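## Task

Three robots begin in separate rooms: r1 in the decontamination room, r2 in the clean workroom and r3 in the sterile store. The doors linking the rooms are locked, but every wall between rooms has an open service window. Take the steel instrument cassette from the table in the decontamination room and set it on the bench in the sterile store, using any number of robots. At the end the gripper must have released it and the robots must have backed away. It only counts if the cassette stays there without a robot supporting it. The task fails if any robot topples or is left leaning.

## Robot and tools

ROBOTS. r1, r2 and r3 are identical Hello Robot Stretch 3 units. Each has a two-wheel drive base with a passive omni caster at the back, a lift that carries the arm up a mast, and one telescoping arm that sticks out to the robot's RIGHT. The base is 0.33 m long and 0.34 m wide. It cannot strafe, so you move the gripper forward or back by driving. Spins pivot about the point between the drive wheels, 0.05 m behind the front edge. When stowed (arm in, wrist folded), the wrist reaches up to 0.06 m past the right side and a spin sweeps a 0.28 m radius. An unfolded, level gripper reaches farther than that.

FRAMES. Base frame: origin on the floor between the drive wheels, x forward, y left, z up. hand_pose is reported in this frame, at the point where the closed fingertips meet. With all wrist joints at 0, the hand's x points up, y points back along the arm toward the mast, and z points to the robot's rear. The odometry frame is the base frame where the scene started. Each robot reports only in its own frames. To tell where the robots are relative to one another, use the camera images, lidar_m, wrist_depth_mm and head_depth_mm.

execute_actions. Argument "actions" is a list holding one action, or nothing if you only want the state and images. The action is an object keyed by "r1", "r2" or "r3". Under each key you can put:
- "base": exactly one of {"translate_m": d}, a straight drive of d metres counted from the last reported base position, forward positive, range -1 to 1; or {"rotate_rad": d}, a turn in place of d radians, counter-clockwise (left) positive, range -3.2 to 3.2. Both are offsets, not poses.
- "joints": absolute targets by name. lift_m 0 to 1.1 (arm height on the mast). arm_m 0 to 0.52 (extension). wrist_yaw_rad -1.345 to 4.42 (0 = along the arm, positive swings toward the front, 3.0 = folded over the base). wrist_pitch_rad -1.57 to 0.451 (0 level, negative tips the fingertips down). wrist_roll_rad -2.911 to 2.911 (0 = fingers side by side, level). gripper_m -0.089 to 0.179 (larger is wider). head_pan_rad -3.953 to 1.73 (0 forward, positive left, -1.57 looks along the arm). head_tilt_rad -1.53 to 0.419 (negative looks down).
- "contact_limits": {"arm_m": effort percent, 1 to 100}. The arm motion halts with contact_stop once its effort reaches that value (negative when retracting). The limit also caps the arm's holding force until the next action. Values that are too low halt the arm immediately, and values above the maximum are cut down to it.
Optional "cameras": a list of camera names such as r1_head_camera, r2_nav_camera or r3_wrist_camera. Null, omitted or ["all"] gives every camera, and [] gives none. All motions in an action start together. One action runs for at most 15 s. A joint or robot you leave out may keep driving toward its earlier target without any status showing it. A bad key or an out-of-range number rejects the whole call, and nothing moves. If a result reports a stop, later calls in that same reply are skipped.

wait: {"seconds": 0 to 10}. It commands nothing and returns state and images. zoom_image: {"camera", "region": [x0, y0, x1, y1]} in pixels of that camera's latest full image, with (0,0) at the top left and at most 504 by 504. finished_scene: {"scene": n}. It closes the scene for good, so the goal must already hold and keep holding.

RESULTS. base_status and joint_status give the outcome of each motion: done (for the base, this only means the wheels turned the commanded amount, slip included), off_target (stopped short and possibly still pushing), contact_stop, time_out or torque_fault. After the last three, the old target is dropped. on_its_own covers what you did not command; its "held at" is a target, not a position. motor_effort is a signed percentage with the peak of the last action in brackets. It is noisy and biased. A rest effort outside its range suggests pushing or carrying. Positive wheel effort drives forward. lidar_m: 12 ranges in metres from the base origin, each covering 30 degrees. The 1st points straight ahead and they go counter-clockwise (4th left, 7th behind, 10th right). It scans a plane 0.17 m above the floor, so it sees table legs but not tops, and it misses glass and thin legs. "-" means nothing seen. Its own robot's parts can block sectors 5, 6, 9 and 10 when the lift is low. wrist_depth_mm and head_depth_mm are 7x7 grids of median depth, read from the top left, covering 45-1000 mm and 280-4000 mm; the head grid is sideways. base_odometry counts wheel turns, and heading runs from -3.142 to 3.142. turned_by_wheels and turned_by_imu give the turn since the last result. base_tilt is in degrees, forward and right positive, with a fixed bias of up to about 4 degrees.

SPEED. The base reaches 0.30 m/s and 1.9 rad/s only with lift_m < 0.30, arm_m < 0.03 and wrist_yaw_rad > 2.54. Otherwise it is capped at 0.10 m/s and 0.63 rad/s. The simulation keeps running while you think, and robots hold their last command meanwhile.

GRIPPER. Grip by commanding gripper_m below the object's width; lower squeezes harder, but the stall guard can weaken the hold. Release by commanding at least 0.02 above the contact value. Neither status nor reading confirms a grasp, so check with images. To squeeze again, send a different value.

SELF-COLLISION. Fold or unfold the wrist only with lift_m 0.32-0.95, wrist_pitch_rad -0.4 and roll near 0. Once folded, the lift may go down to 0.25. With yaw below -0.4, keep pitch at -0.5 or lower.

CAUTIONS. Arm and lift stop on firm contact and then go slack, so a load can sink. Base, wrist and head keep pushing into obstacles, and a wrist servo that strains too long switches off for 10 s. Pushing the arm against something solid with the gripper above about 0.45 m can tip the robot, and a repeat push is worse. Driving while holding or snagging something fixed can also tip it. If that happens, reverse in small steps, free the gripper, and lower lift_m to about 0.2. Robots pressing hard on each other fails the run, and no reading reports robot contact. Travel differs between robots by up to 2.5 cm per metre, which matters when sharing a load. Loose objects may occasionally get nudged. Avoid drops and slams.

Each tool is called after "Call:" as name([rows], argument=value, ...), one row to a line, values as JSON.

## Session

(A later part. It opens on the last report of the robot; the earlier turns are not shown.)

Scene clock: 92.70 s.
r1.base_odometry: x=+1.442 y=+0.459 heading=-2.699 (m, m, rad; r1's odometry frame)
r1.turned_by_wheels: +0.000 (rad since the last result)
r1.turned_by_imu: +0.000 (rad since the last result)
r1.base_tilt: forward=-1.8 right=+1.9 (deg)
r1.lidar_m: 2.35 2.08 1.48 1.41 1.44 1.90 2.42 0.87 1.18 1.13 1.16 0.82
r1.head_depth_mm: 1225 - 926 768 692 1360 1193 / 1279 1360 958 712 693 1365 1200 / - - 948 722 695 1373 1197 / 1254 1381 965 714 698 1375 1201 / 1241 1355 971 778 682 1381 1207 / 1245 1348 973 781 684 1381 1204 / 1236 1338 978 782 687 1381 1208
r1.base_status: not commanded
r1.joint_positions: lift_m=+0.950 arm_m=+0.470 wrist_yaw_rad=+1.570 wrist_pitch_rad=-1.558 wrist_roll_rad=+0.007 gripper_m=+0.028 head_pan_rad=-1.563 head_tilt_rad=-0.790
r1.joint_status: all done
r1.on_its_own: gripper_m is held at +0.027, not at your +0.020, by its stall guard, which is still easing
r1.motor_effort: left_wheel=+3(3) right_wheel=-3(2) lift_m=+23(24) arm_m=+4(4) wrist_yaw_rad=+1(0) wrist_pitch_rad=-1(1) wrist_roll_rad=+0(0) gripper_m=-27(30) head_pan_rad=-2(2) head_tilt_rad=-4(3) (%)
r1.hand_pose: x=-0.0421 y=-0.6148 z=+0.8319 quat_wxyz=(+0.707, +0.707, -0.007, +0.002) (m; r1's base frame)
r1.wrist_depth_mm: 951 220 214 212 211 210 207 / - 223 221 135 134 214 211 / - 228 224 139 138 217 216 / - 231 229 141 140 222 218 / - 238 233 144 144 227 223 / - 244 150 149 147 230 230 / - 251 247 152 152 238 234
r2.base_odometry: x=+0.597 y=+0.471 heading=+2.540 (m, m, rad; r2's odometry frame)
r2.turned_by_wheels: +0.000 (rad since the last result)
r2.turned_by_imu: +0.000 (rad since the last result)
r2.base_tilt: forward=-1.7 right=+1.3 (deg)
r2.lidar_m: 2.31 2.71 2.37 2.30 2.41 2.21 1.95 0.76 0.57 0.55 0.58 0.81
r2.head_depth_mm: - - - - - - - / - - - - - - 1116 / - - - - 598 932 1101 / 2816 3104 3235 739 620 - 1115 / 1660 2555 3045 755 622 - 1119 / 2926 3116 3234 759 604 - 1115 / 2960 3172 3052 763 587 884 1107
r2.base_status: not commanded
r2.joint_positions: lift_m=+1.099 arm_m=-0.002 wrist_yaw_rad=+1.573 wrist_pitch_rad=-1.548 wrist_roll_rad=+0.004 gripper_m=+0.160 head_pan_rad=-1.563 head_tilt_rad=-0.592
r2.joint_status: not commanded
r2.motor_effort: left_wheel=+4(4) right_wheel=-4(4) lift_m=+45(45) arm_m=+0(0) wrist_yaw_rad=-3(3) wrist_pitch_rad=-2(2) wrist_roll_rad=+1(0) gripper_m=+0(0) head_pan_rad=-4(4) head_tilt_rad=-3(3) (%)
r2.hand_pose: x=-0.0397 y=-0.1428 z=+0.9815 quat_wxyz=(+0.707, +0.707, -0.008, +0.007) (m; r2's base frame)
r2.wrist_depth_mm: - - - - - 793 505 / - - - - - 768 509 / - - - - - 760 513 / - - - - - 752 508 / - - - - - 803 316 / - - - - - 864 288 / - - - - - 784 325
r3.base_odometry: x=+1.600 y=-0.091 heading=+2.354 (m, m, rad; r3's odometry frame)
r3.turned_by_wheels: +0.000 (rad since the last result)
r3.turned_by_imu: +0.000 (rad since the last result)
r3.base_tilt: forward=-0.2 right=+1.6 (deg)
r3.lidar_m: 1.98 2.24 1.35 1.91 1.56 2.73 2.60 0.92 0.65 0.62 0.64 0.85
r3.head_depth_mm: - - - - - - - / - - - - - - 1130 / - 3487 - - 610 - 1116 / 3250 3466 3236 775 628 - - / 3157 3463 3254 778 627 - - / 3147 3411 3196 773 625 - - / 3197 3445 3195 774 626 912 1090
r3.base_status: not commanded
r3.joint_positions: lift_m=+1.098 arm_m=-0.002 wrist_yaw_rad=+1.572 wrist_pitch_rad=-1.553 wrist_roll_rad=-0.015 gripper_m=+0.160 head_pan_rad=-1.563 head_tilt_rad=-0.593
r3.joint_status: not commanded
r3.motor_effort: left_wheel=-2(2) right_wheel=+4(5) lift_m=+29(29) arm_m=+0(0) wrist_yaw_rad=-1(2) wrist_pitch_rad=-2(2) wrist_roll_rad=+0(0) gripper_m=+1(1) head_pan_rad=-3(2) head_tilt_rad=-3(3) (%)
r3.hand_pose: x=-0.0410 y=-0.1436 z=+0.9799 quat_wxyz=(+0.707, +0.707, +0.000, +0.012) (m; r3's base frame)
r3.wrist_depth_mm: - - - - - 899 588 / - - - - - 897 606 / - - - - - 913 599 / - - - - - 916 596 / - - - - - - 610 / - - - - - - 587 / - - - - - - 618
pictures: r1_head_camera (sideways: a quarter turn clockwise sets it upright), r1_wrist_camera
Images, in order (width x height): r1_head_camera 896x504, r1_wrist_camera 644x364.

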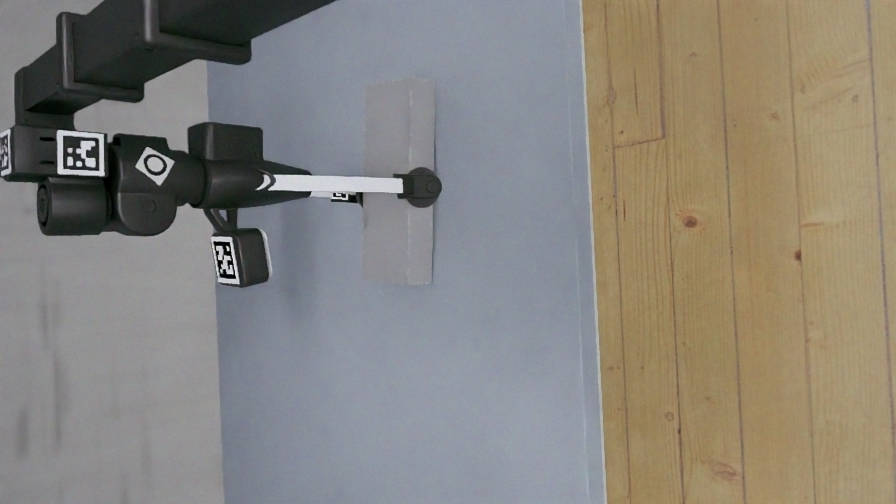

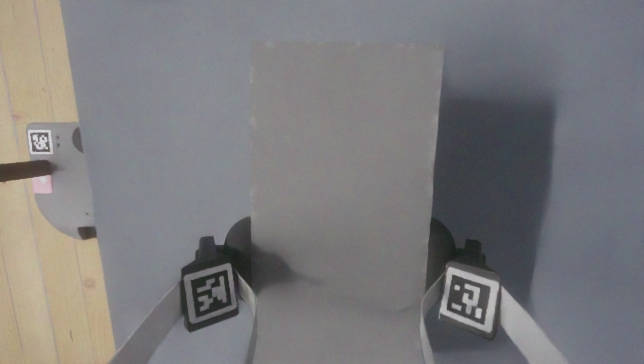

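Call:
execute_actions([
  {"r1":{"base":{"rotate_rad":1.92},"joints":{"lift_m":1.095,"arm_m":0.03,"gripper_m":0.035}}},
], cameras=[])

Call:
execute_actions([
  {"r1":{"base":{"translate_m":0.97}}},
], cameras=[])

Call:
execute_actions([
  {"r1":{"base":{"rotate_rad":1.19}}},
], cameras=["r1_nav_camera","r1_wrist_camera","r2_nav_camera"])

Scene clock: 107.53 s.
r1.base_odometry: x=+1.442 y=+0.459 heading=-0.780 (m, m, rad; r1's odometry frame)
r1.turned_by_wheels: +1.920 (rad since the last result)
r1.turned_by_imu: +1.960 (rad since the last result)
r1.base_tilt: forward=-1.7 right=+2.0 (deg)
r1.lidar_m: 1.41 1.68 2.43 0.88 0.87 1.13 1.12 0.82 2.35 2.36 1.59 1.41
r1.head_depth_mm: - - - - - 304 287 / - - - - - 304 - / - - 2290 2039 1589 311 286 / 2242 2528 2407 - 1523 311 288 / 2304 2627 2418 - 1517 325 292 / 2363 2649 2419 1982 1572 1385 1203 / 2167 2292 2341 1944 1612 1386 1210
r1.base_status: done
r1.joint_positions: lift_m=+1.095 arm_m=+0.030 wrist_yaw_rad=+1.570 wrist_pitch_rad=-1.556 wrist_roll_rad=+0.007 gripper_m=+0.039 head_pan_rad=-1.563 head_tilt_rad=-0.790
r1.joint_status: gripper_m off_target (ended at +0.039, target +0.035); the others done
r1.motor_effort: left_wheel=-5(9) right_wheel=+2(6) lift_m=+23(26) arm_m=-5(6) wrist_yaw_rad=+0(1) wrist_pitch_rad=-2(2) wrist_roll_rad=+0(0) gripper_m=-21(43) head_pan_rad=-2(2) head_tilt_rad=-3(3) (%)
r1.hand_pose: x=-0.0416 y=-0.1756 z=+0.9769 quat_wxyz=(+0.707, +0.707, -0.008, +0.002) (m; r1's base frame)
r1.wrist_depth_mm: - - - - - - - / - - - 136 135 - - / - - - 139 139 - - / - - 145 143 142 - - / - - - 146 145 - - / - - 151 150 149 - - / - - - 153 153 - -
r2.base_odometry: x=+0.597 y=+0.471 heading=+2.540 (m, m, rad; r2's odometry frame)
r2.turned_by_wheels: +0.000 (rad since the last result)
r2.turned_by_imu: +0.001 (rad since the last result)
r2.base_tilt: forward=-1.7 right=+1.4 (deg)
r2.lidar_m: 2.31 2.71 2.38 2.31 2.41 2.21 1.95 0.76 0.57 0.55 0.58 0.81
r2.head_depth_mm: - - - - - - - / - - - - - - 1113 / - - - - 595 926 1099 / 2947 2901 2859 737 620 - 1111 / 2908 2963 3250 756 623 - 1119 / 2920 3066 3309 757 603 - 1115 / 2928 3143 3084 762 587 885 1113
r2.base_status: not commanded
r2.joint_positions: lift_m=+1.099 arm_m=-0.002 wrist_yaw_rad=+1.573 wrist_pitch_rad=-1.548 wrist_roll_rad=+0.004 gripper_m=+0.160 head_pan_rad=-1.563 head_tilt_rad=-0.592
r2.joint_status: not commanded
r2.motor_effort: left_wheel=+4(4) right_wheel=-4(4) lift_m=+46(45) arm_m=+0(0) wrist_yaw_rad=-3(2) wrist_pitch_rad=-2(2) wrist_roll_rad=+0(1) gripper_m=+0(0) head_pan_rad=-5(4) head_tilt_rad=-4(3) (%)
r2.hand_pose: x=-0.0397 y=-0.1428 z=+0.9815 quat_wxyz=(+0.707, +0.707, -0.008, +0.007) (m; r2's base frame)
r2.wrist_depth_mm: - - - - - 781 512 / - - - - - 763 513 / - - - - - 777 506 / - - - - - 755 503 / - - - - - 802 317 / - - - - - 879 290 / - - - - - 783 324
r3.base_odometry: x=+1.600 y=-0.091 heading=+2.354 (m, m, rad; r3's odometry frame)
r3.turned_by_wheels: +0.000 (rad since the last result)
r3.turned_by_imu: +0.001 (rad since the last result)
r3.base_tilt: forward=-0.2 right=+1.6 (deg)
r3.lidar_m: 1.98 2.24 1.35 1.91 1.55 2.74 2.60 0.92 0.65 0.62 0.64 0.85
r3.head_depth_mm: - - - - - - - / - - - - - - 1132 / - 3414 - - 610 - 1114 / 3295 3449 3236 780 630 - - / 3191 3479 3261 776 628 - - / 3180 3496 3243 774 626 - - / 3174 3438 3216 773 624 911 1090
r3.base_status: not commanded
r3.joint_positions: lift_m=+1.098 arm_m=-0.002 wrist_yaw_rad=+1.572 wrist_pitch_rad=-1.553 wrist_roll_rad=-0.015 gripper_m=+0.160 head_pan_rad=-1.563 head_tilt_rad=-0.593
r3.joint_status: not commanded
r3.motor_effort: left_wheel=-2(2) right_wheel=+3(3) lift_m=+29(29) arm_m=+0(0) wrist_yaw_rad=-1(1) wrist_pitch_rad=-2(2) wrist_roll_rad=+0(0) gripper_m=+0(0) head_pan_rad=-2(2) head_tilt_rad=-3(3) (%)
r3.hand_pose: x=-0.0410 y=-0.1436 z=+0.9799 quat_wxyz=(+0.707, +0.707, +0.000, +0.012) (m; r3's base frame)
r3.wrist_depth_mm: - - - - - 879 596 / - - - - - 890 604 / - - - - - 922 586 / - - - - - 907 592 / - - - - - - 613 / - - - - - - 595 / - - - - - - 604
pictures: none
No camera images: the call's "cameras" was empty. Leave "cameras" out to get every camera's image.

Scene clock: 118.83 s.
r1.base_odometry: x=+2.132 y=-0.223 heading=-0.780 (m, m, rad; r1's odometry frame)
r1.turned_by_wheels: +0.000 (rad since the last result)
r1.turned_by_imu: +0.003 (rad since the last result)
r1.base_tilt: forward=-1.7 right=+2.0 (deg)
r1.lidar_m: 0.48 0.57 1.04 2.13 2.54 1.47 2.06 1.71 2.66 0.89 0.54 0.48
r1.head_depth_mm: - - - - - 304 287 / - - - - - 304 - / - - 2212 2034 1597 311 286 / 1305 1454 1656 - 1525 311 288 / 1029 1120 1234 - 1501 324 291 / 847 906 977 1019 1117 1251 1199 / 716 760 810 630 923 995 1078
r1.base_status: done
r1.joint_positions: lift_m=+1.095 arm_m=+0.030 wrist_yaw_rad=+1.570 wrist_pitch_rad=-1.556 wrist_roll_rad=+0.007 gripper_m=+0.039 head_pan_rad=-1.563 head_tilt_rad=-0.790
r1.joint_status: not commanded
r1.motor_effort: left_wheel=-5(5) right_wheel=+2(5) lift_m=+23(23) arm_m=-5(6) wrist_yaw_rad=+0(0) wrist_pitch_rad=-2(2) wrist_roll_rad=+0(0) gripper_m=-22(22) head_pan_rad=-3(2) head_tilt_rad=-3(4) (%)
r1.hand_pose: x=-0.0416 y=-0.1756 z=+0.9769 quat_wxyz=(+0.707, +0.707, -0.008, +0.002) (m; r1's base frame)
r1.wrist_depth_mm: - - - - - 910 806 / - - - 137 135 - - / - - - 139 138 - - / - - 145 143 142 - - / - - - 146 144 - - / - - 151 149 148 - - / - - - 153 153 - -
r2.base_odometry: x=+0.597 y=+0.471 heading=+2.540 (m, m, rad; r2's odometry frame)
r2.turned_by_wheels: +0.000 (rad since the last result)
r2.turned_by_imu: +0.001 (rad since the last result)
r2.base_tilt: forward=-1.7 right=+1.3 (deg)
r2.lidar_m: 2.31 2.71 2.38 2.31 2.42 2.21 1.95 0.76 0.57 0.55 0.58 0.81
r2.head_depth_mm: - - - - - - - / - - - - - - 1113 / - - - - 598 930 1099 / 2970 3108 3196 736 619 - 1113 / 949 1096 3216 755 623 - 1117 / 2869 3114 3285 761 604 - 1116 / 2942 3127 3118 765 587 881 1110
r2.base_status: not commanded
r2.joint_positions: lift_m=+1.099 arm_m=-0.002 wrist_yaw_rad=+1.573 wrist_pitch_rad=-1.548 wrist_roll_rad=+0.004 gripper_m=+0.160 head_pan_rad=-1.563 head_tilt_rad=-0.592
r2.joint_status: not commanded
r2.motor_effort: left_wheel=+4(4) right_wheel=-4(4) lift_m=+46(45) arm_m=+0(0) wrist_yaw_rad=-2(3) wrist_pitch_rad=-2(2) wrist_roll_rad=+0(1) gripper_m=+0(0) head_pan_rad=-4(5) head_tilt_rad=-4(3) (%)
r2.hand_pose: x=-0.0397 y=-0.1428 z=+0.9815 quat_wxyz=(+0.707, +0.707, -0.008, +0.007) (m; r2's base frame)
r2.wrist_depth_mm: - - - - - 759 517 / - - - - - 754 510 / - - - - - 786 510 / - - - - - 774 507 / - - - - - 811 319 / - - - - - 866 290 / - - - - - 805 330
r3.base_odometry: x=+1.600 y=-0.091 heading=+2.354 (m, m, rad; r3's odometry frame)
r3.turned_by_wheels: +0.000 (rad since the last result)
r3.turned_by_imu: +0.001 (rad since the last result)
r3.base_tilt: forward=-0.3 right=+1.6 (deg)
r3.lidar_m: 1.98 2.24 1.36 1.91 1.55 2.73 2.60 0.92 0.65 0.62 0.64 0.85
r3.head_depth_mm: - - - - - - - / - - - - - - 1135 / - 3453 - - 611 - 1114 / 3262 3475 3266 780 629 - - / 3165 3456 3223 774 627 - - / 3157 3454 3201 776 626 - - / 3182 3442 3218 771 626 910 1089
r3.base_status: not commanded
r3.joint_positions: lift_m=+1.098 arm_m=-0.002 wrist_yaw_rad=+1.572 wrist_pitch_rad=-1.553 wrist_roll_rad=-0.015 gripper_m=+0.160 head_pan_rad=-1.563 head_tilt_rad=-0.593
r3.joint_status: not commanded
r3.motor_effort: left_wheel=-2(2) right_wheel=+3(4) lift_m=+30(29) arm_m=+0(0) wrist_yaw_rad=-2(1) wrist_pitch_rad=-2(2) wrist_roll_rad=+0(0) gripper_m=+0(1) head_pan_rad=-2(2) head_tilt_rad=-2(3) (%)
r3.hand_pose: x=-0.0410 y=-0.1436 z=+0.9799 quat_wxyz=(+0.707, +0.707, +0.000, +0.012) (m; r3's base frame)
r3.wrist_depth_mm: - - - - - 870 573 / - - - - - 906 589 / - - - - - 930 600 / - - - - - 945 606 / - - - - - - 597 / - - - - - - 588 / - - - - - - 605
pictures: none
No camera images: the call's "cameras" was empty. Leave "cameras" out to get every camera's image.

Scene clock: 121.67 s.
r1.base_odometry: x=+2.132 y=-0.223 heading=+0.410 (m, m, rad; r1's odometry frame)
r1.turned_by_wheels: +1.190 (rad since the last result)
r1.turned_by_imu: +1.214 (rad since the last result)
r1.base_tilt: forward=-1.8 right=+1.9 (deg)
r1.lidar_m: 1.49 2.18 2.49 1.47 1.71 2.81 2.35 0.72 0.50 0.48 0.49 0.64
r1.head_depth_mm: - - - - - 304 287 / - - - - - 305 - / - - 749 660 519 311 287 / 3147 3187 778 - 497 311 288 / 3028 2920 781 - 494 325 292 / 3162 3202 786 647 511 859 1122 / 3112 3251 787 631 525 849 1122
r1.base_status: done
r1.joint_positions: lift_m=+1.095 arm_m=+0.030 wrist_yaw_rad=+1.570 wrist_pitch_rad=-1.556 wrist_roll_rad=+0.007 gripper_m=+0.039 head_pan_rad=-1.563 head_tilt_rad=-0.790
r1.joint_status: not commanded
r1.motor_effort: left_wheel=-4(9) right_wheel=+2(4) lift_m=+24(23) arm_m=-5(5) wrist_yaw_rad=+0(0) wrist_pitch_rad=-2(2) wrist_roll_rad=+0(0) gripper_m=-22(22) head_pan_rad=-2(3) head_tilt_rad=-4(3) (%)
r1.hand_pose: x=-0.0416 y=-0.1756 z=+0.9769 quat_wxyz=(+0.707, +0.707, -0.008, +0.002) (m; r1's base frame)
r1.wrist_depth_mm: - - - - 992 279 249 / - - - 137 135 283 254 / - - - 139 139 289 260 / - - 145 142 143 296 264 / - - - 147 144 300 269 / - - 151 150 149 278 276 / - - - 154 153 730 281
r2.base_odometry: x=+0.597 y=+0.471 heading=+2.540 (m, m, rad; r2's odometry frame)
r2.turned_by_wheels: +0.000 (rad since the last result)
r2.turned_by_imu: +0.000 (rad since the last result)
r2.base_tilt: forward=-1.7 right=+1.3 (deg)
r2.lidar_m: 2.31 2.72 2.38 2.31 2.41 2.21 1.94 0.76 0.57 0.55 0.58 0.81
r2.head_depth_mm: - - - - - - - / - - - - - - 1113 / - - - - 600 932 1093 / 755 873 2681 738 618 - 1112 / 2913 2963 3053 756 623 - 1115 / 2904 3174 3253 758 606 - 1121 / 2974 3144 3038 760 585 886 1117
r2.base_status: not commanded
r2.joint_positions: lift_m=+1.099 arm_m=-0.002 wrist_yaw_rad=+1.573 wrist_pitch_rad=-1.548 wrist_roll_rad=+0.004 gripper_m=+0.160 head_pan_rad=-1.563 head_tilt_rad=-0.592
r2.joint_status: not commanded
r2.motor_effort: left_wheel=+4(4) right_wheel=-4(4) lift_m=+46(45) arm_m=+0(0) wrist_yaw_rad=-3(2) wrist_pitch_rad=-2(2) wrist_roll_rad=+0(1) gripper_m=+0(0) head_pan_rad=-3(4) head_tilt_rad=-4(3) (%)
r2.hand_pose: x=-0.0397 y=-0.1428 z=+0.9815 quat_wxyz=(+0.707, +0.707, -0.008, +0.007) (m; r2's base frame)
r2.wrist_depth_mm: - - - - - 807 528 / - - - - - 776 508 / - - - - - 779 506 / - - - - - 742 518 / - - - - - 781 317 / - - - - - 855 288 / - - - - - 787 328
r3.base_odometry: x=+1.600 y=-0.091 heading=+2.354 (m, m, rad; r3's odometry frame)
r3.turned_by_wheels: +0.000 (rad since the last result)
r3.turned_by_imu: +0.000 (rad since the last result)
r3.base_tilt: forward=-0.2 right=+1.5 (deg)
r3.lidar_m: 1.99 2.23 1.36 1.91 1.55 2.73 2.60 0.92 0.65 0.62 0.64 0.85
r3.head_depth_mm: - - - - - - - / - - - - - - 1136 / - 3487 - - 611 - 1118 / 3218 3450 3235 779 628 - - / 3135 3457 3240 776 630 - - / 3177 3491 3226 774 625 - - / 3136 3443 3223 771 624 911 1093
r3.base_status: not commanded
r3.joint_positions: lift_m=+1.098 arm_m=-0.002 wrist_yaw_rad=+1.572 wrist_pitch_rad=-1.553 wrist_roll_rad=-0.015 gripper_m=+0.160 head_pan_rad=-1.563 head_tilt_rad=-0.593
r3.joint_status: not commanded
r3.motor_effort: left_wheel=-2(2) right_wheel=+4(4) lift_m=+29(29) arm_m=+0(0) wrist_yaw_rad=-1(2) wrist_pitch_rad=-2(2) wrist_roll_rad=+0(0) gripper_m=+0(1) head_pan_rad=-2(2) head_tilt_rad=-4(3) (%)
r3.hand_pose: x=-0.0410 y=-0.1436 z=+0.9799 quat_wxyz=(+0.707, +0.707, +0.000, +0.012) (m; r3's base frame)
r3.wrist_depth_mm: - - - - - 902 587 / - - - - - 913 593 / - - - - - 902 604 / - - - - - 913 600 / - - - - - - 611 / - - - - - - 596 / - - - - - - 597
pictures: r1_nav_camera (sideways: a quarter turn counterclockwise sets it upright), r1_wrist_camera, r2_nav_camera (sideways: a quarter turn counterclockwise sets it upright)
Images, in order (width x height): r1_nav_camera 672x504, r1_wrist_camera 644x364, r2_nav_camera 672x504.

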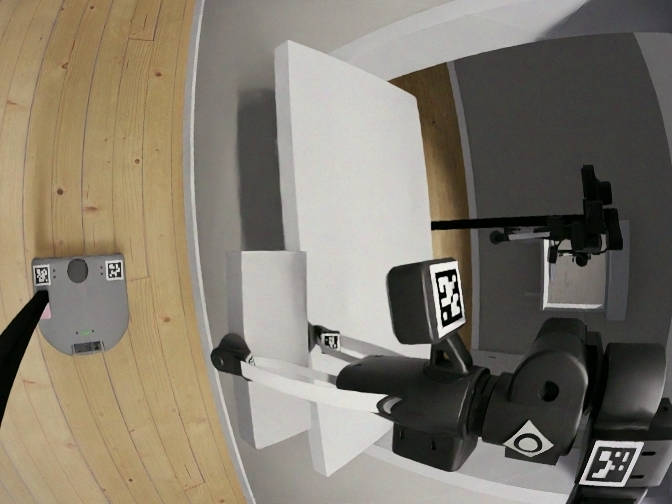

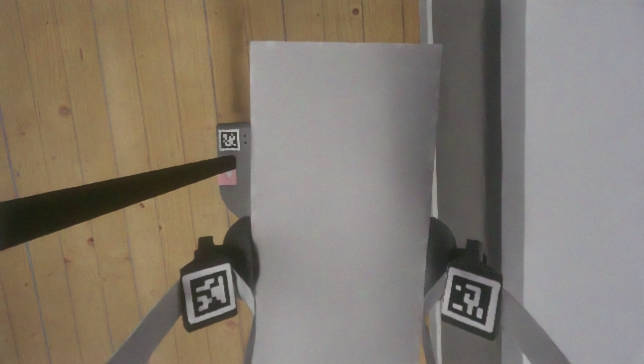

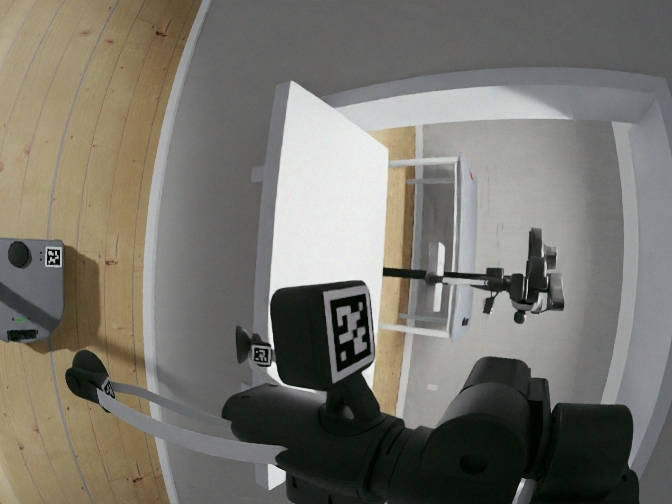

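Call:
execute_actions([
  {"r1":{"base":{"rotate_rad":0.04},"joints":{"arm_m":0.48,"lift_m":1.03}}},
], cameras=["r1_head_camera","r2_head_camera"])

Scene clock: 130.03 s.
r1.base_odometry: x=+2.132 y=-0.223 heading=+0.450 (m, m, rad; r1's odometry frame)
r1.turned_by_wheels: +0.040 (rad since the last result)
r1.turned_by_imu: +0.042 (rad since the last result)
r1.base_tilt: forward=-1.8 right=+2.0 (deg)
r1.lidar_m: 1.69 2.19 1.47 2.06 2.12 2.77 1.98 0.69 0.50 0.48 0.49 0.66
r1.head_depth_mm: 3257 3135 768 618 517 885 1134 / 3197 3153 683 620 518 886 1139 / - 3021 685 621 520 880 1137 / 1080 2902 687 624 521 880 1142 / 3152 3188 780 626 522 876 1134 / 3166 3219 783 628 523 871 1135 / 3135 3259 786 630 525 868 1126
r1.base_status: done
r1.joint_positions: lift_m=+1.030 arm_m=+0.480 wrist_yaw_rad=+1.570 wrist_pitch_rad=-1.556 wrist_roll_rad=+0.007 gripper_m=+0.039 head_pan_rad=-1.563 head_tilt_rad=-0.790
r1.joint_status: all done
r1.motor_effort: left_wheel=-6(9) right_wheel=+2(6) lift_m=+18(22) arm_m=+5(5) wrist_yaw_rad=+1(0) wrist_pitch_rad=-2(2) wrist_roll_rad=+0(0) gripper_m=-22(22) head_pan_rad=-2(2) head_tilt_rad=-4(3) (%)
r1.hand_pose: x=-0.0416 y=-0.6247 z=+0.9122 quat_wxyz=(+0.707, +0.707, -0.008, +0.003) (m; r1's base frame)
r1.wrist_depth_mm: 199 199 195 192 189 189 998 / 203 201 199 137 135 192 869 / 208 206 202 139 139 195 861 / 213 212 207 143 142 201 - / 217 216 213 146 145 205 - / 225 219 151 150 148 208 - / 230 225 224 154 153 216 -
r2.base_odometry: x=+0.597 y=+0.471 heading=+2.540 (m, m, rad; r2's odometry frame)
r2.turned_by_wheels: +0.000 (rad since the last result)
r2.turned_by_imu: +0.000 (rad since the last result)
r2.base_tilt: forward=-1.6 right=+1.3 (deg)
r2.lidar_m: 2.31 2.71 2.37 2.30 2.42 2.22 1.94 0.76 0.57 0.55 0.58 0.81
r2.head_depth_mm: - - - - - - - / - - - - - - 1114 / - - - - 597 931 1105 / 998 420 487 568 598 - 1110 / 949 2303 2892 755 612 - 1120 / 2866 2644 3271 760 606 - 1115 / 2930 3151 3102 763 587 884 1109
r2.base_status: not commanded
r2.joint_positions: lift_m=+1.099 arm_m=-0.002 wrist_yaw_rad=+1.573 wrist_pitch_rad=-1.548 wrist_roll_rad=+0.004 gripper_m=+0.160 head_pan_rad=-1.563 head_tilt_rad=-0.592
r2.joint_status: not commanded
r2.motor_effort: left_wheel=+4(4) right_wheel=-3(4) lift_m=+45(45) arm_m=+0(0) wrist_yaw_rad=-2(3) wrist_pitch_rad=-2(2) wrist_roll_rad=+0(0) gripper_m=+0(1) head_pan_rad=-4(5) head_tilt_rad=-4(4) (%)
r2.hand_pose: x=-0.0397 y=-0.1428 z=+0.9815 quat_wxyz=(+0.707, +0.707, -0.008, +0.007) (m; r2's base frame)
r2.wrist_depth_mm: - - - - - 794 532 / - - - - - 784 515 / - - - - - 795 504 / - - - - - 760 506 / - - - - - 820 319 / - - - - - 858 291 / - - - - - 772 331
r3.base_odometry: x=+1.600 y=-0.091 heading=+2.354 (m, m, rad; r3's odometry frame)
r3.turned_by_wheels: +0.000 (rad since the last result)
r3.turned_by_imu: +0.001 (rad since the last result)
r3.base_tilt: forward=-0.2 right=+1.4 (deg)
r3.lidar_m: 1.97 2.24 1.35 1.92 1.55 2.73 2.60 0.92 0.65 0.62 0.64 0.85
r3.head_depth_mm: - - - - - - - / - - - - - - 1139 / - 3428 - - 612 - 1117 / 3245 3451 3238 778 628 - - / 3142 3469 3225 773 628 - - / 3156 3478 3216 775 627 - - / 3153 3471 3246 772 626 913 1093
r3.base_status: not commanded
r3.joint_positions: lift_m=+1.098 arm_m=-0.002 wrist_yaw_rad=+1.572 wrist_pitch_rad=-1.553 wrist_roll_rad=-0.015 gripper_m=+0.160 head_pan_rad=-1.563 head_tilt_rad=-0.593
r3.joint_status: not commanded
r3.motor_effort: left_wheel=-2(2) right_wheel=+4(4) lift_m=+29(29) arm_m=+0(0) wrist_yaw_rad=-1(1) wrist_pitch_rad=-2(2) wrist_roll_rad=+0(0) gripper_m=+1(1) head_pan_rad=-2(2) head_tilt_rad=-3(4) (%)
r3.hand_pose: x=-0.0410 y=-0.1436 z=+0.9799 quat_wxyz=(+0.707, +0.707, +0.000, +0.012) (m; r3's base frame)
r3.wrist_depth_mm: - - - - - 867 587 / - - - - - 915 583 / - - - - - 916 591 / - - - - - 932 602 / - - - - - 1000 616 / - - - - - - 579 / - - - - - - 608
pictures: r1_head_camera (sideways: a quarter turn clockwise sets it upright), r2_head_camera (sideways: a quarter turn clockwise sets it upright)
Images, in order (width x height): r1_head_camera 896x504, r2_head_camera 896x504.

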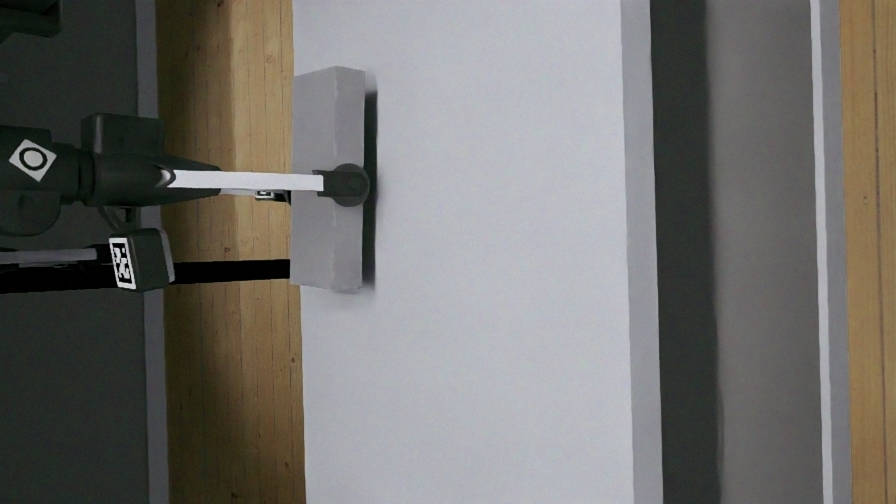

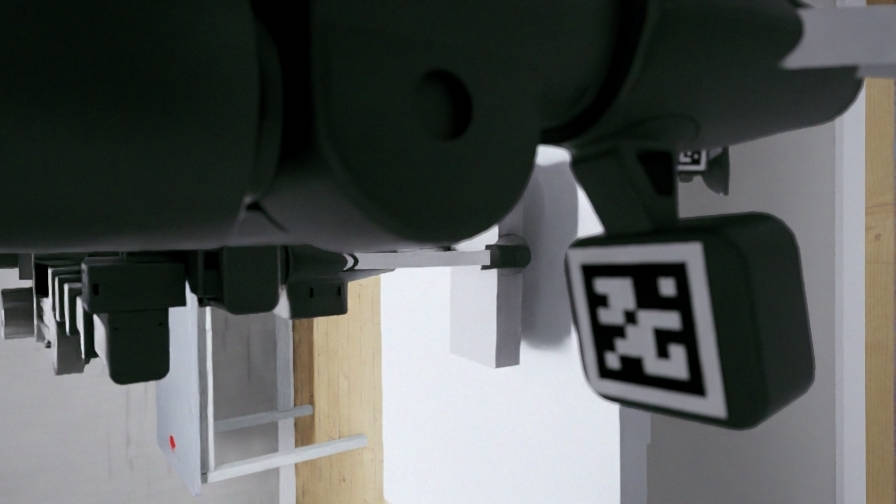

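Call:
execute_actions([
  {"r1":{"joints":{"lift_m":1.002}},"r2":{"base":{"translate_m":0.07},"joints":{"head_tilt_rad":-0.75}}},
], cameras=[])

Call:
execute_actions([
  {"r1":{"joints":{"gripper_m":0.13}}},
], cameras=[])

Call:
execute_actions([
  {"r1":{"joints":{"lift_m":1.07}}},
], cameras=[])

Call:
execute_actions([
  {"r1":{"joints":{"arm_m":0.0}},"r2":{"joints":{"arm_m":0.36,"lift_m":1.07}}},
], cameras=["r2_wrist_camera","r2_head_camera"])

Scene clock: 140.73 s.
r1.base_odometry: x=+2.132 y=-0.223 heading=+0.450 (m, m, rad; r1's odometry frame)
r1.turned_by_wheels: +0.000 (rad since the last result)
r1.turned_by_imu: +0.001 (rad since the last result)
r1.base_tilt: forward=-1.8 right=+2.1 (deg)
r1.lidar_m: 1.70 2.19 1.47 2.06 2.13 2.78 1.97 0.69 0.50 0.48 0.49 0.66
r1.head_depth_mm: - 3128 767 617 516 889 1133 / 3200 3017 711 619 518 885 1135 / - 2903 711 622 520 882 1138 / 3109 2787 715 624 521 879 1137 / 3179 3218 781 626 522 875 1135 / 3140 3217 785 628 523 872 1131 / 3156 3238 788 631 525 871 1124
r1.base_status: not commanded
r1.joint_positions: lift_m=+1.002 arm_m=+0.480 wrist_yaw_rad=+1.570 wrist_pitch_rad=-1.556 wrist_roll_rad=+0.007 gripper_m=+0.039 head_pan_rad=-1.563 head_tilt_rad=-0.790
r1.joint_status: all done
r1.motor_effort: left_wheel=-6(5) right_wheel=+2(2) lift_m=+18(18) arm_m=+5(5) wrist_yaw_rad=+0(0) wrist_pitch_rad=-2(2) wrist_roll_rad=+0(0) gripper_m=-22(22) head_pan_rad=-2(2) head_tilt_rad=-3(3) (%)
r1.hand_pose: x=-0.0416 y=-0.6247 z=+0.8842 quat_wxyz=(+0.707, +0.707, -0.008, +0.003) (m; r1's base frame)
r1.wrist_depth_mm: 171 170 168 165 164 162 162 / 175 175 170 137 135 166 166 / 179 178 174 139 138 169 815 / 184 181 179 143 142 173 844 / 188 186 182 147 145 176 - / 193 190 151 150 149 181 - / 197 194 193 154 153 187 -
r2.base_odometry: x=+0.539 y=+0.510 heading=+2.540 (m, m, rad; r2's odometry frame)
r2.turned_by_wheels: +0.000 (rad since the last result)
r2.turned_by_imu: +0.001 (rad since the last result)
r2.base_tilt: forward=-1.6 right=+1.3 (deg)
r2.lidar_m: 2.29 2.64 2.37 2.30 2.41 2.29 1.96 0.76 0.57 0.55 0.58 0.81
r2.head_depth_mm: - - - - - 1187 1125 / - - - - - 1217 1120 / - - - 595 963 1159 1123 / 418 3173 760 613 - 1191 1130 / 2851 3171 794 639 - 1196 1131 / 2864 3132 801 641 - 1182 1130 / 2864 3220 802 625 887 1179 1133
r2.base_status: done
r2.joint_positions: lift_m=+1.099 arm_m=-0.002 wrist_yaw_rad=+1.573 wrist_pitch_rad=-1.548 wrist_roll_rad=+0.004 gripper_m=+0.160 head_pan_rad=-1.563 head_tilt_rad=-0.740
r2.joint_status: all done
r2.motor_effort: left_wheel=+3(11) right_wheel=-5(3) lift_m=+45(45) arm_m=+0(0) wrist_yaw_rad=-3(2) wrist_pitch_rad=-2(2) wrist_roll_rad=+0(0) gripper_m=+0(0) head_pan_rad=-4(4) head_tilt_rad=-4(17) (%)
r2.hand_pose: x=-0.0397 y=-0.1428 z=+0.9815 quat_wxyz=(+0.707, +0.707, -0.008, +0.007) (m; r2's base frame)
r2.wrist_depth_mm: - - - - - 791 514 / - - - - - 803 519 / - - - - - 740 520 / - - - - - 761 509 / - - - - - 827 317 / - - - - - 902 293 / - - - - - 799 331
r3.base_odometry: x=+1.600 y=-0.091 heading=+2.354 (m, m, rad; r3's odometry frame)
r3.turned_by_wheels: +0.000 (rad since the last result)
r3.turned_by_imu: +0.001 (rad since the last result)
r3.base_tilt: forward=-0.2 right=+1.5 (deg)
r3.lidar_m: 1.98 2.24 1.35 1.92 1.56 2.73 2.60 0.92 0.65 0.62 0.64 0.85
r3.head_depth_mm: - - - - - - - / - - - - - - 1132 / - 3442 - - 612 - 1116 / 3217 3467 3299 780 628 - - / 3134 3440 3225 776 629 - - / 3143 3427 3194 775 625 - - / 3135 3432 3287 773 624 910 1093
r3.base_status: not commanded
r3.joint_positions: lift_m=+1.098 arm_m=-0.002 wrist_yaw_rad=+1.572 wrist_pitch_rad=-1.553 wrist_roll_rad=-0.015 gripper_m=+0.160 head_pan_rad=-1.563 head_tilt_rad=-0.593
r3.joint_status: not commanded
r3.motor_effort: left_wheel=-1(2) right_wheel=+3(3) lift_m=+29(29) arm_m=+1(1) wrist_yaw_rad=-1(1) wrist_pitch_rad=-2(2) wrist_roll_rad=-1(0) gripper_m=+1(1) head_pan_rad=-3(2) head_tilt_rad=-4(3) (%)
r3.hand_pose: x=-0.0410 y=-0.1436 z=+0.9799 quat_wxyz=(+0.707, +0.707, +0.000, +0.012) (m; r3's base frame)
r3.wrist_depth_mm: - - - - - 895 586 / - - - - - 911 586 / - - - - - 928 592 / - - - - - 902 599 / - - - - - - 599 / - - - - - - 586 / - - - - - - 609
pictures: none
No camera images: the call's "cameras" was empty. Leave "cameras" out to get every camera's image.

Scene clock: 142.13 s.
r1.base_odometry: x=+2.132 y=-0.223 heading=+0.450 (m, m, rad; r1's odometry frame)
r1.turned_by_wheels: +0.000 (rad since the last result)
r1.turned_by_imu: +0.000 (rad since the last result)
r1.base_tilt: forward=-1.7 right=+2.0 (deg)
r1.lidar_m: 1.69 2.19 1.47 2.06 2.12 2.77 1.98 0.69 0.50 0.48 0.49 0.66
r1.head_depth_mm: - 3112 768 618 516 891 1135 / 3178 3038 713 620 518 886 1137 / - 2895 714 621 519 883 1137 / 3105 2796 718 624 520 879 1139 / 3156 3241 782 627 522 877 1139 / 3174 3220 785 627 524 874 1129 / 3155 3217 787 631 526 873 1126
r1.base_status: not commanded
r1.joint_positions: lift_m=+1.002 arm_m=+0.480 wrist_yaw_rad=+1.570 wrist_pitch_rad=-1.556 wrist_roll_rad=+0.007 gripper_m=+0.130 head_pan_rad=-1.563 head_tilt_rad=-0.790
r1.joint_status: all done
r1.motor_effort: left_wheel=-5(5) right_wheel=+2(2) lift_m=+18(18) arm_m=+5(5) wrist_yaw_rad=+0(1) wrist_pitch_rad=-2(2) wrist_roll_rad=+0(0) gripper_m=+0(97) head_pan_rad=-2(2) head_tilt_rad=-3(3) (%)
r1.hand_pose: x=-0.0417 y=-0.6247 z=+0.8842 quat_wxyz=(+0.707, +0.707, -0.008, +0.002) (m; r1's base frame)
r1.wrist_depth_mm: 171 170 168 166 165 163 162 / 175 174 172 139 138 166 166 / 178 178 175 142 140 169 816 / 184 181 178 144 144 172 862 / 187 186 183 148 148 177 - / 191 191 187 152 151 - - / 196 195 191 155 155 187 -
r2.base_odometry: x=+0.539 y=+0.510 heading=+2.540 (m, m, rad; r2's odometry frame)
r2.turned_by_wheels: +0.000 (rad since the last result)
r2.turned_by_imu: +0.000 (rad since the last result)
r2.base_tilt: forward=-1.6 right=+1.3 (deg)
r2.lidar_m: 2.28 2.63 2.37 2.30 2.41 2.28 1.96 0.76 0.57 0.55 0.58 0.81
r2.head_depth_mm: - - - - - 1177 1122 / - - - - - 1214 1123 / - - - 601 964 1159 1129 / 417 3154 760 613 - 1193 1127 / 2848 3223 797 642 - 1192 1135 / 2831 3202 799 641 - 1186 1135 / 2847 3209 801 623 884 1174 1139
r2.base_status: not commanded
r2.joint_positions: lift_m=+1.099 arm_m=-0.002 wrist_yaw_rad=+1.573 wrist_pitch_rad=-1.548 wrist_roll_rad=+0.004 gripper_m=+0.160 head_pan_rad=-1.563 head_tilt_rad=-0.740
r2.joint_status: not commanded
r2.motor_effort: left_wheel=+4(4) right_wheel=-4(5) lift_m=+46(45) arm_m=+0(0) wrist_yaw_rad=-3(3) wrist_pitch_rad=-2(2) wrist_roll_rad=+0(0) gripper_m=+0(1) head_pan_rad=-5(4) head_tilt_rad=-4(4) (%)
r2.hand_pose: x=-0.0397 y=-0.1428 z=+0.9815 quat_wxyz=(+0.707, +0.707, -0.008, +0.007) (m; r2's base frame)
r2.wrist_depth_mm: - - - - - 790 510 / - - - - - 780 524 / - - - - - 761 516 / - - - - - 754 519 / - - - - - 817 320 / - - - - - 862 290 / - - - - - 773 330
r3.base_odometry: x=+1.600 y=-0.091 heading=+2.354 (m, m, rad; r3's odometry frame)
r3.turned_by_wheels: +0.000 (rad since the last result)
r3.turned_by_imu: +0.000 (rad since the last result)
r3.base_tilt: forward=-0.2 right=+1.6 (deg)
r3.lidar_m: 1.98 2.24 1.35 1.91 1.55 2.73 2.60 0.92 0.65 0.62 0.64 0.85
r3.head_depth_mm: - - - - - - - / - - - - - - 1130 / - 3459 - - 611 - 1114 / 3211 3440 3250 778 628 - - / 3193 3438 3200 774 627 - - / 3110 3436 3198 772 626 - - / 3090 3452 3205 772 624 911 1087
r3.base_status: not commanded
r3.joint_positions: lift_m=+1.098 arm_m=-0.002 wrist_yaw_rad=+1.572 wrist_pitch_rad=-1.553 wrist_roll_rad=-0.015 gripper_m=+0.160 head_pan_rad=-1.563 head_tilt_rad=-0.593
r3.joint_status: not commanded
r3.motor_effort: left_wheel=-1(1) right_wheel=+4(3) lift_m=+29(29) arm_m=+0(0) wrist_yaw_rad=-1(1) wrist_pitch_rad=-2(2) wrist_roll_rad=-1(0) gripper_m=+1(1) head_pan_rad=-2(2) head_tilt_rad=-3(3) (%)
r3.hand_pose: x=-0.0410 y=-0.1436 z=+0.9799 quat_wxyz=(+0.707, +0.707, +0.000, +0.012) (m; r3's base frame)
r3.wrist_depth_mm: - - - - - 904 587 / - - - - - 883 594 / - - - - - 928 603 / - - - - - 939 598 / - - - - - - 606 / - - - - - - 584 / - - - - - - 608
pictures: none
No camera images: the call's "cameras" was empty. Leave "cameras" out to get every camera's image.

Scene clock: 143.60 s.
r1.base_odometry: x=+2.132 y=-0.223 heading=+0.450 (m, m, rad; r1's odometry frame)
r1.turned_by_wheels: +0.000 (rad since the last result)
r1.turned_by_imu: +0.000 (rad since the last result)
r1.base_tilt: forward=-1.7 right=+2.0 (deg)
r1.lidar_m: 1.70 2.19 1.47 2.06 2.12 2.77 1.99 0.69 0.50 0.48 0.49 0.66
r1.head_depth_mm: 3179 3128 770 617 516 889 1131 / 3208 3180 712 619 519 886 1139 / - 3190 702 622 520 883 1142 / 2109 2911 718 624 521 878 1142 / 3176 3235 778 625 522 876 1135 / 3176 3237 785 628 525 873 1125 / 3130 3269 787 630 525 870 1126
r1.base_status: not commanded
r1.joint_positions: lift_m=+1.070 arm_m=+0.480 wrist_yaw_rad=+1.570 wrist_pitch_rad=-1.556 wrist_roll_rad=+0.007 gripper_m=+0.130 head_pan_rad=-1.563 head_tilt_rad=-0.790
r1.joint_status: all done
r1.motor_effort: left_wheel=-5(5) right_wheel=+2(2) lift_m=+22(22) arm_m=+6(5) wrist_yaw_rad=+0(0) wrist_pitch_rad=-2(2) wrist_roll_rad=+0(0) gripper_m=+0(0) head_pan_rad=-3(2) head_tilt_rad=-3(4) (%)
r1.hand_pose: x=-0.0417 y=-0.6247 z=+0.9520 quat_wxyz=(+0.707, +0.707, -0.008, +0.002) (m; r1's base frame)
r1.wrist_depth_mm: 240 236 234 232 227 228 - / 244 243 238 207 232 231 - / 250 248 245 209 236 238 945 / 256 253 250 214 242 239 - / 262 258 253 218 247 - - / 267 262 260 223 251 - - / 274 272 269 230 259 260 -
r2.base_odometry: x=+0.539 y=+0.510 heading=+2.540 (m, m, rad; r2's odometry frame)
r2.turned_by_wheels: +0.000 (rad since the last result)
r2.turned_by_imu: +0.000 (rad since the last result)
r2.base_tilt: forward=-1.6 right=+1.3 (deg)
r2.lidar_m: 2.29 2.65 2.37 2.30 2.41 2.29 1.95 0.76 0.57 0.55 0.58 0.81
r2.head_depth_mm: - - - - - 1185 1126 / - - - - - 1208 1127 / - - - 606 963 1167 1130 / 2875 3166 759 612 - 1198 1131 / 2842 3180 797 642 - 1195 1131 / 2863 3158 799 642 - 1184 1140 / 2804 3244 801 623 885 1174 1138
r2.base_status: not commanded
r2.joint_positions: lift_m=+1.099 arm_m=-0.002 wrist_yaw_rad=+1.573 wrist_pitch_rad=-1.548 wrist_roll_rad=+0.004 gripper_m=+0.160 head_pan_rad=-1.563 head_tilt_rad=-0.740
r2.joint_status: not commanded
r2.motor_effort: left_wheel=+3(3) right_wheel=-4(4) lift_m=+46(45) arm_m=+0(0) wrist_yaw_rad=-3(2) wrist_pitch_rad=-2(2) wrist_roll_rad=+0(0) gripper_m=+0(0) head_pan_rad=-4(5) head_tilt_rad=-4(5) (%)
r2.hand_pose: x=-0.0397 y=-0.1428 z=+0.9815 quat_wxyz=(+0.707, +0.707, -0.008, +0.007) (m; r2's base frame)
r2.wrist_depth_mm: - - - - - 784 514 / - - - - - 782 513 / - - - - - 760 511 / - - - - - 749 517 / - - - - - 815 319 / - - - - - 877 288 / - - - - - 816 333
r3.base_odometry: x=+1.600 y=-0.091 heading=+2.354 (m, m, rad; r3's odometry frame)
r3.turned_by_wheels: +0.000 (rad since the last result)
r3.turned_by_imu: +0.000 (rad since the last result)
r3.base_tilt: forward=-0.1 right=+1.5 (deg)
r3.lidar_m: 1.98 2.24 1.35 1.91 1.56 2.73 2.60 0.92 0.65 0.62 0.64 0.85
r3.head_depth_mm: - - - - - - - / - - - - - - 1132 / - 3419 - - 611 - 1114 / 3262 3479 3217 777 628 - - / 3142 3475 3209 776 627 - - / 3153 3529 3198 772 625 - - / 3127 3458 3229 771 624 909 1095
r3.base_status: not commanded
r3.joint_positions: lift_m=+1.098 arm_m=-0.002 wrist_yaw_rad=+1.572 wrist_pitch_rad=-1.553 wrist_roll_rad=-0.015 gripper_m=+0.160 head_pan_rad=-1.563 head_tilt_rad=-0.593
r3.joint_status: not commanded
r3.motor_effort: left_wheel=-2(2) right_wheel=+4(4) lift_m=+29(29) arm_m=+0(1) wrist_yaw_rad=-1(1) wrist_pitch_rad=-2(2) wrist_roll_rad=+0(0) gripper_m=+1(1) head_pan_rad=-2(2) head_tilt_rad=-2(4) (%)
r3.hand_pose: x=-0.0410 y=-0.1436 z=+0.9799 quat_wxyz=(+0.707, +0.707, +0.000, +0.012) (m; r3's base frame)
r3.wrist_depth_mm: - - - - - 862 579 / - - - - - 891 584 / - - - - - 909 586 / - - - - - 932 617 / - - - - - 994 606 / - - - - - - 586 / - - - - - - 617
pictures: none
No camera images: the call's "cameras" was empty. Leave "cameras" out to get every camera's image.

Scene clock: 148.30 s.
r1.base_odometry: x=+2.132 y=-0.223 heading=+0.450 (m, m, rad; r1's odometry frame)
r1.turned_by_wheels: +0.000 (rad since the last result)
r1.turned_by_imu: +0.001 (rad since the last result)
r1.base_tilt: forward=-1.7 right=+2.0 (deg)
r1.lidar_m: 1.69 2.19 1.47 2.06 2.12 2.77 1.98 0.69 0.50 0.48 0.49 0.66
r1.head_depth_mm: - - - - - - - / - - - - - - 1149 / - - - - 546 916 1140 / 3058 2906 717 625 - - 1142 / 3129 3210 781 626 - - 1135 / 3167 3216 784 630 537 904 1134 / 3175 3253 786 631 525 870 1127
r1.base_status: not commanded
r1.joint_positions: lift_m=+1.070 arm_m=+0.000 wrist_yaw_rad=+1.570 wrist_pitch_rad=-1.556 wrist_roll_rad=+0.007 gripper_m=+0.130 head_pan_rad=-1.563 head_tilt_rad=-0.790
r1.joint_status: all done
r1.motor_effort: left_wheel=-5(5) right_wheel=+2(2) lift_m=+22(22) arm_m=-5(4) wrist_yaw_rad=+0(0) wrist_pitch_rad=-2(2) wrist_roll_rad=+0(0) gripper_m=+0(0) head_pan_rad=-3(3) head_tilt_rad=-3(4) (%)
r1.hand_pose: x=-0.0418 y=-0.1456 z=+0.9520 quat_wxyz=(+0.707, +0.707, -0.007, +0.002) (m; r1's base frame)
r1.wrist_depth_mm: - - - - - 637 227 / - - - - - 648 231 / - - - - - 672 236 / - - - - - 659 239 / - - - - - 633 244 / - - - - - - 251 / - - - - - 763 256
r2.base_odometry: x=+0.539 y=+0.510 heading=+2.540 (m, m, rad; r2's odometry frame)
r2.turned_by_wheels: +0.000 (rad since the last result)
r2.turned_by_imu: +0.000 (rad since the last result)
r2.base_tilt: forward=-1.6 right=+1.4 (deg)
r2.lidar_m: 2.28 2.64 2.37 2.30 2.41 2.28 1.95 0.76 0.57 0.55 0.58 0.82
r2.head_depth_mm: 3013 3191 777 609 879 1160 1121 / 2593 3143 783 597 879 1171 1121 / - - 782 596 879 1168 1124 / 2709 3064 792 607 884 1166 1128 / 2860 3140 792 617 884 1171 1132 / 2840 3222 796 621 881 1173 1135 / 2865 3192 801 623 882 1164 1138
r2.base_status: not commanded
r2.joint_positions: lift_m=+1.070 arm_m=+0.360 wrist_yaw_rad=+1.572 wrist_pitch_rad=-1.548 wrist_roll_rad=+0.004 gripper_m=+0.160 head_pan_rad=-1.563 head_tilt_rad=-0.741
r2.joint_status: all done
r2.motor_effort: left_wheel=+4(4) right_wheel=-4(4) lift_m=+34(41) arm_m=+3(2) wrist_yaw_rad=-1(2) wrist_pitch_rad=-2(2) wrist_roll_rad=+1(1) gripper_m=+0(0) head_pan_rad=-4(4) head_tilt_rad=-4(4) (%)
r2.hand_pose: x=-0.0398 y=-0.5050 z=+0.9522 quat_wxyz=(+0.707, +0.707, -0.009, +0.007) (m; r2's base frame)
r2.wrist_depth_mm: - - 227 225 224 224 223 / - - 233 230 227 228 228 / - - 240 209 206 236 236 / - - 246 214 213 243 243 / - - 250 222 219 248 248 / - - 261 227 225 257 252 / - - 270 235 263 267 265
r3.base_odometry: x=+1.600 y=-0.091 heading=+2.354 (m, m, rad; r3's odometry frame)
r3.turned_by_wheels: +0.000 (rad since the last result)
r3.turned_by_imu: +0.001 (rad since the last result)
r3.base_tilt: forward=-0.1 right=+1.6 (deg)
r3.lidar_m: 1.98 2.24 1.35 1.92 1.55 2.73 2.60 0.92 0.65 0.62 0.64 0.85
r3.head_depth_mm: - - - - - - - / - - - - - - 1133 / - 3524 - - 611 - 1113 / 3232 3447 3211 778 628 - - / 3145 3457 3245 776 627 - - / 3186 3479 3207 772 625 - - / 3109 3444 3208 771 625 910 1095
r3.base_status: not commanded
r3.joint_positions: lift_m=+1.098 arm_m=-0.002 wrist_yaw_rad=+1.572 wrist_pitch_rad=-1.553 wrist_roll_rad=-0.015 gripper_m=+0.160 head_pan_rad=-1.563 head_tilt_rad=-0.593
r3.joint_status: not commanded
r3.motor_effort: left_wheel=-2(2) right_wheel=+4(4) lift_m=+29(29) arm_m=+1(0) wrist_yaw_rad=-2(2) wrist_pitch_rad=-2(2) wrist_roll_rad=-1(0) gripper_m=+1(1) head_pan_rad=-2(2) head_tilt_rad=-4(3) (%)
r3.hand_pose: x=-0.0410 y=-0.1436 z=+0.9799 quat_wxyz=(+0.707, +0.707, +0.000, +0.012) (m; r3's base frame)
r3.wrist_depth_mm: - - - - - 915 594 / - - - - - 879 592 / - - - - - 929 600 / - - - - - 932 617 / - - - - - - 600 / - - - - - - 589 / - - - - - - 608
pictures: r2_head_camera (sideways: a quarter turn clockwise sets it upright), r2_wrist_camera
Images, in order (width x height): r2_head_camera 896x504, r2_wrist_camera 644x364.

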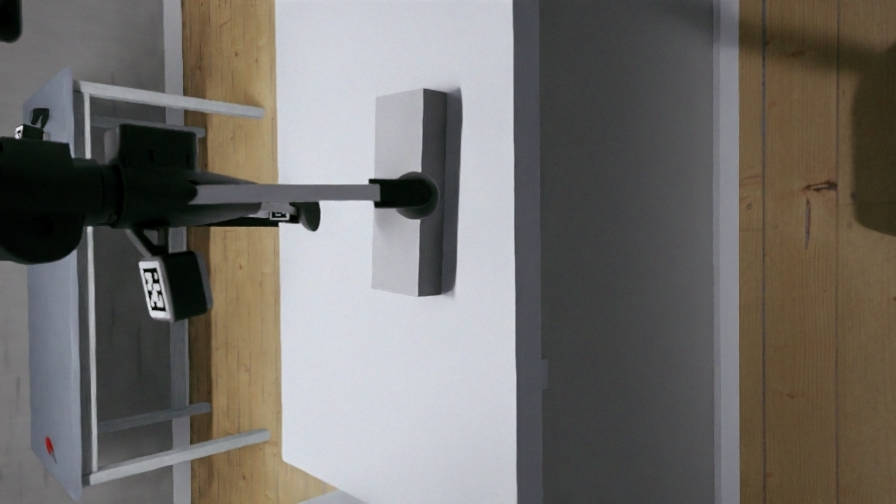

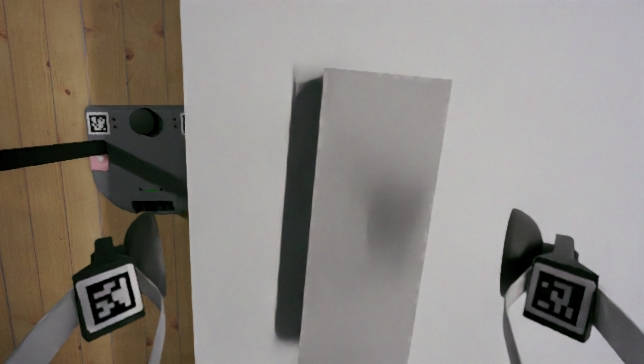

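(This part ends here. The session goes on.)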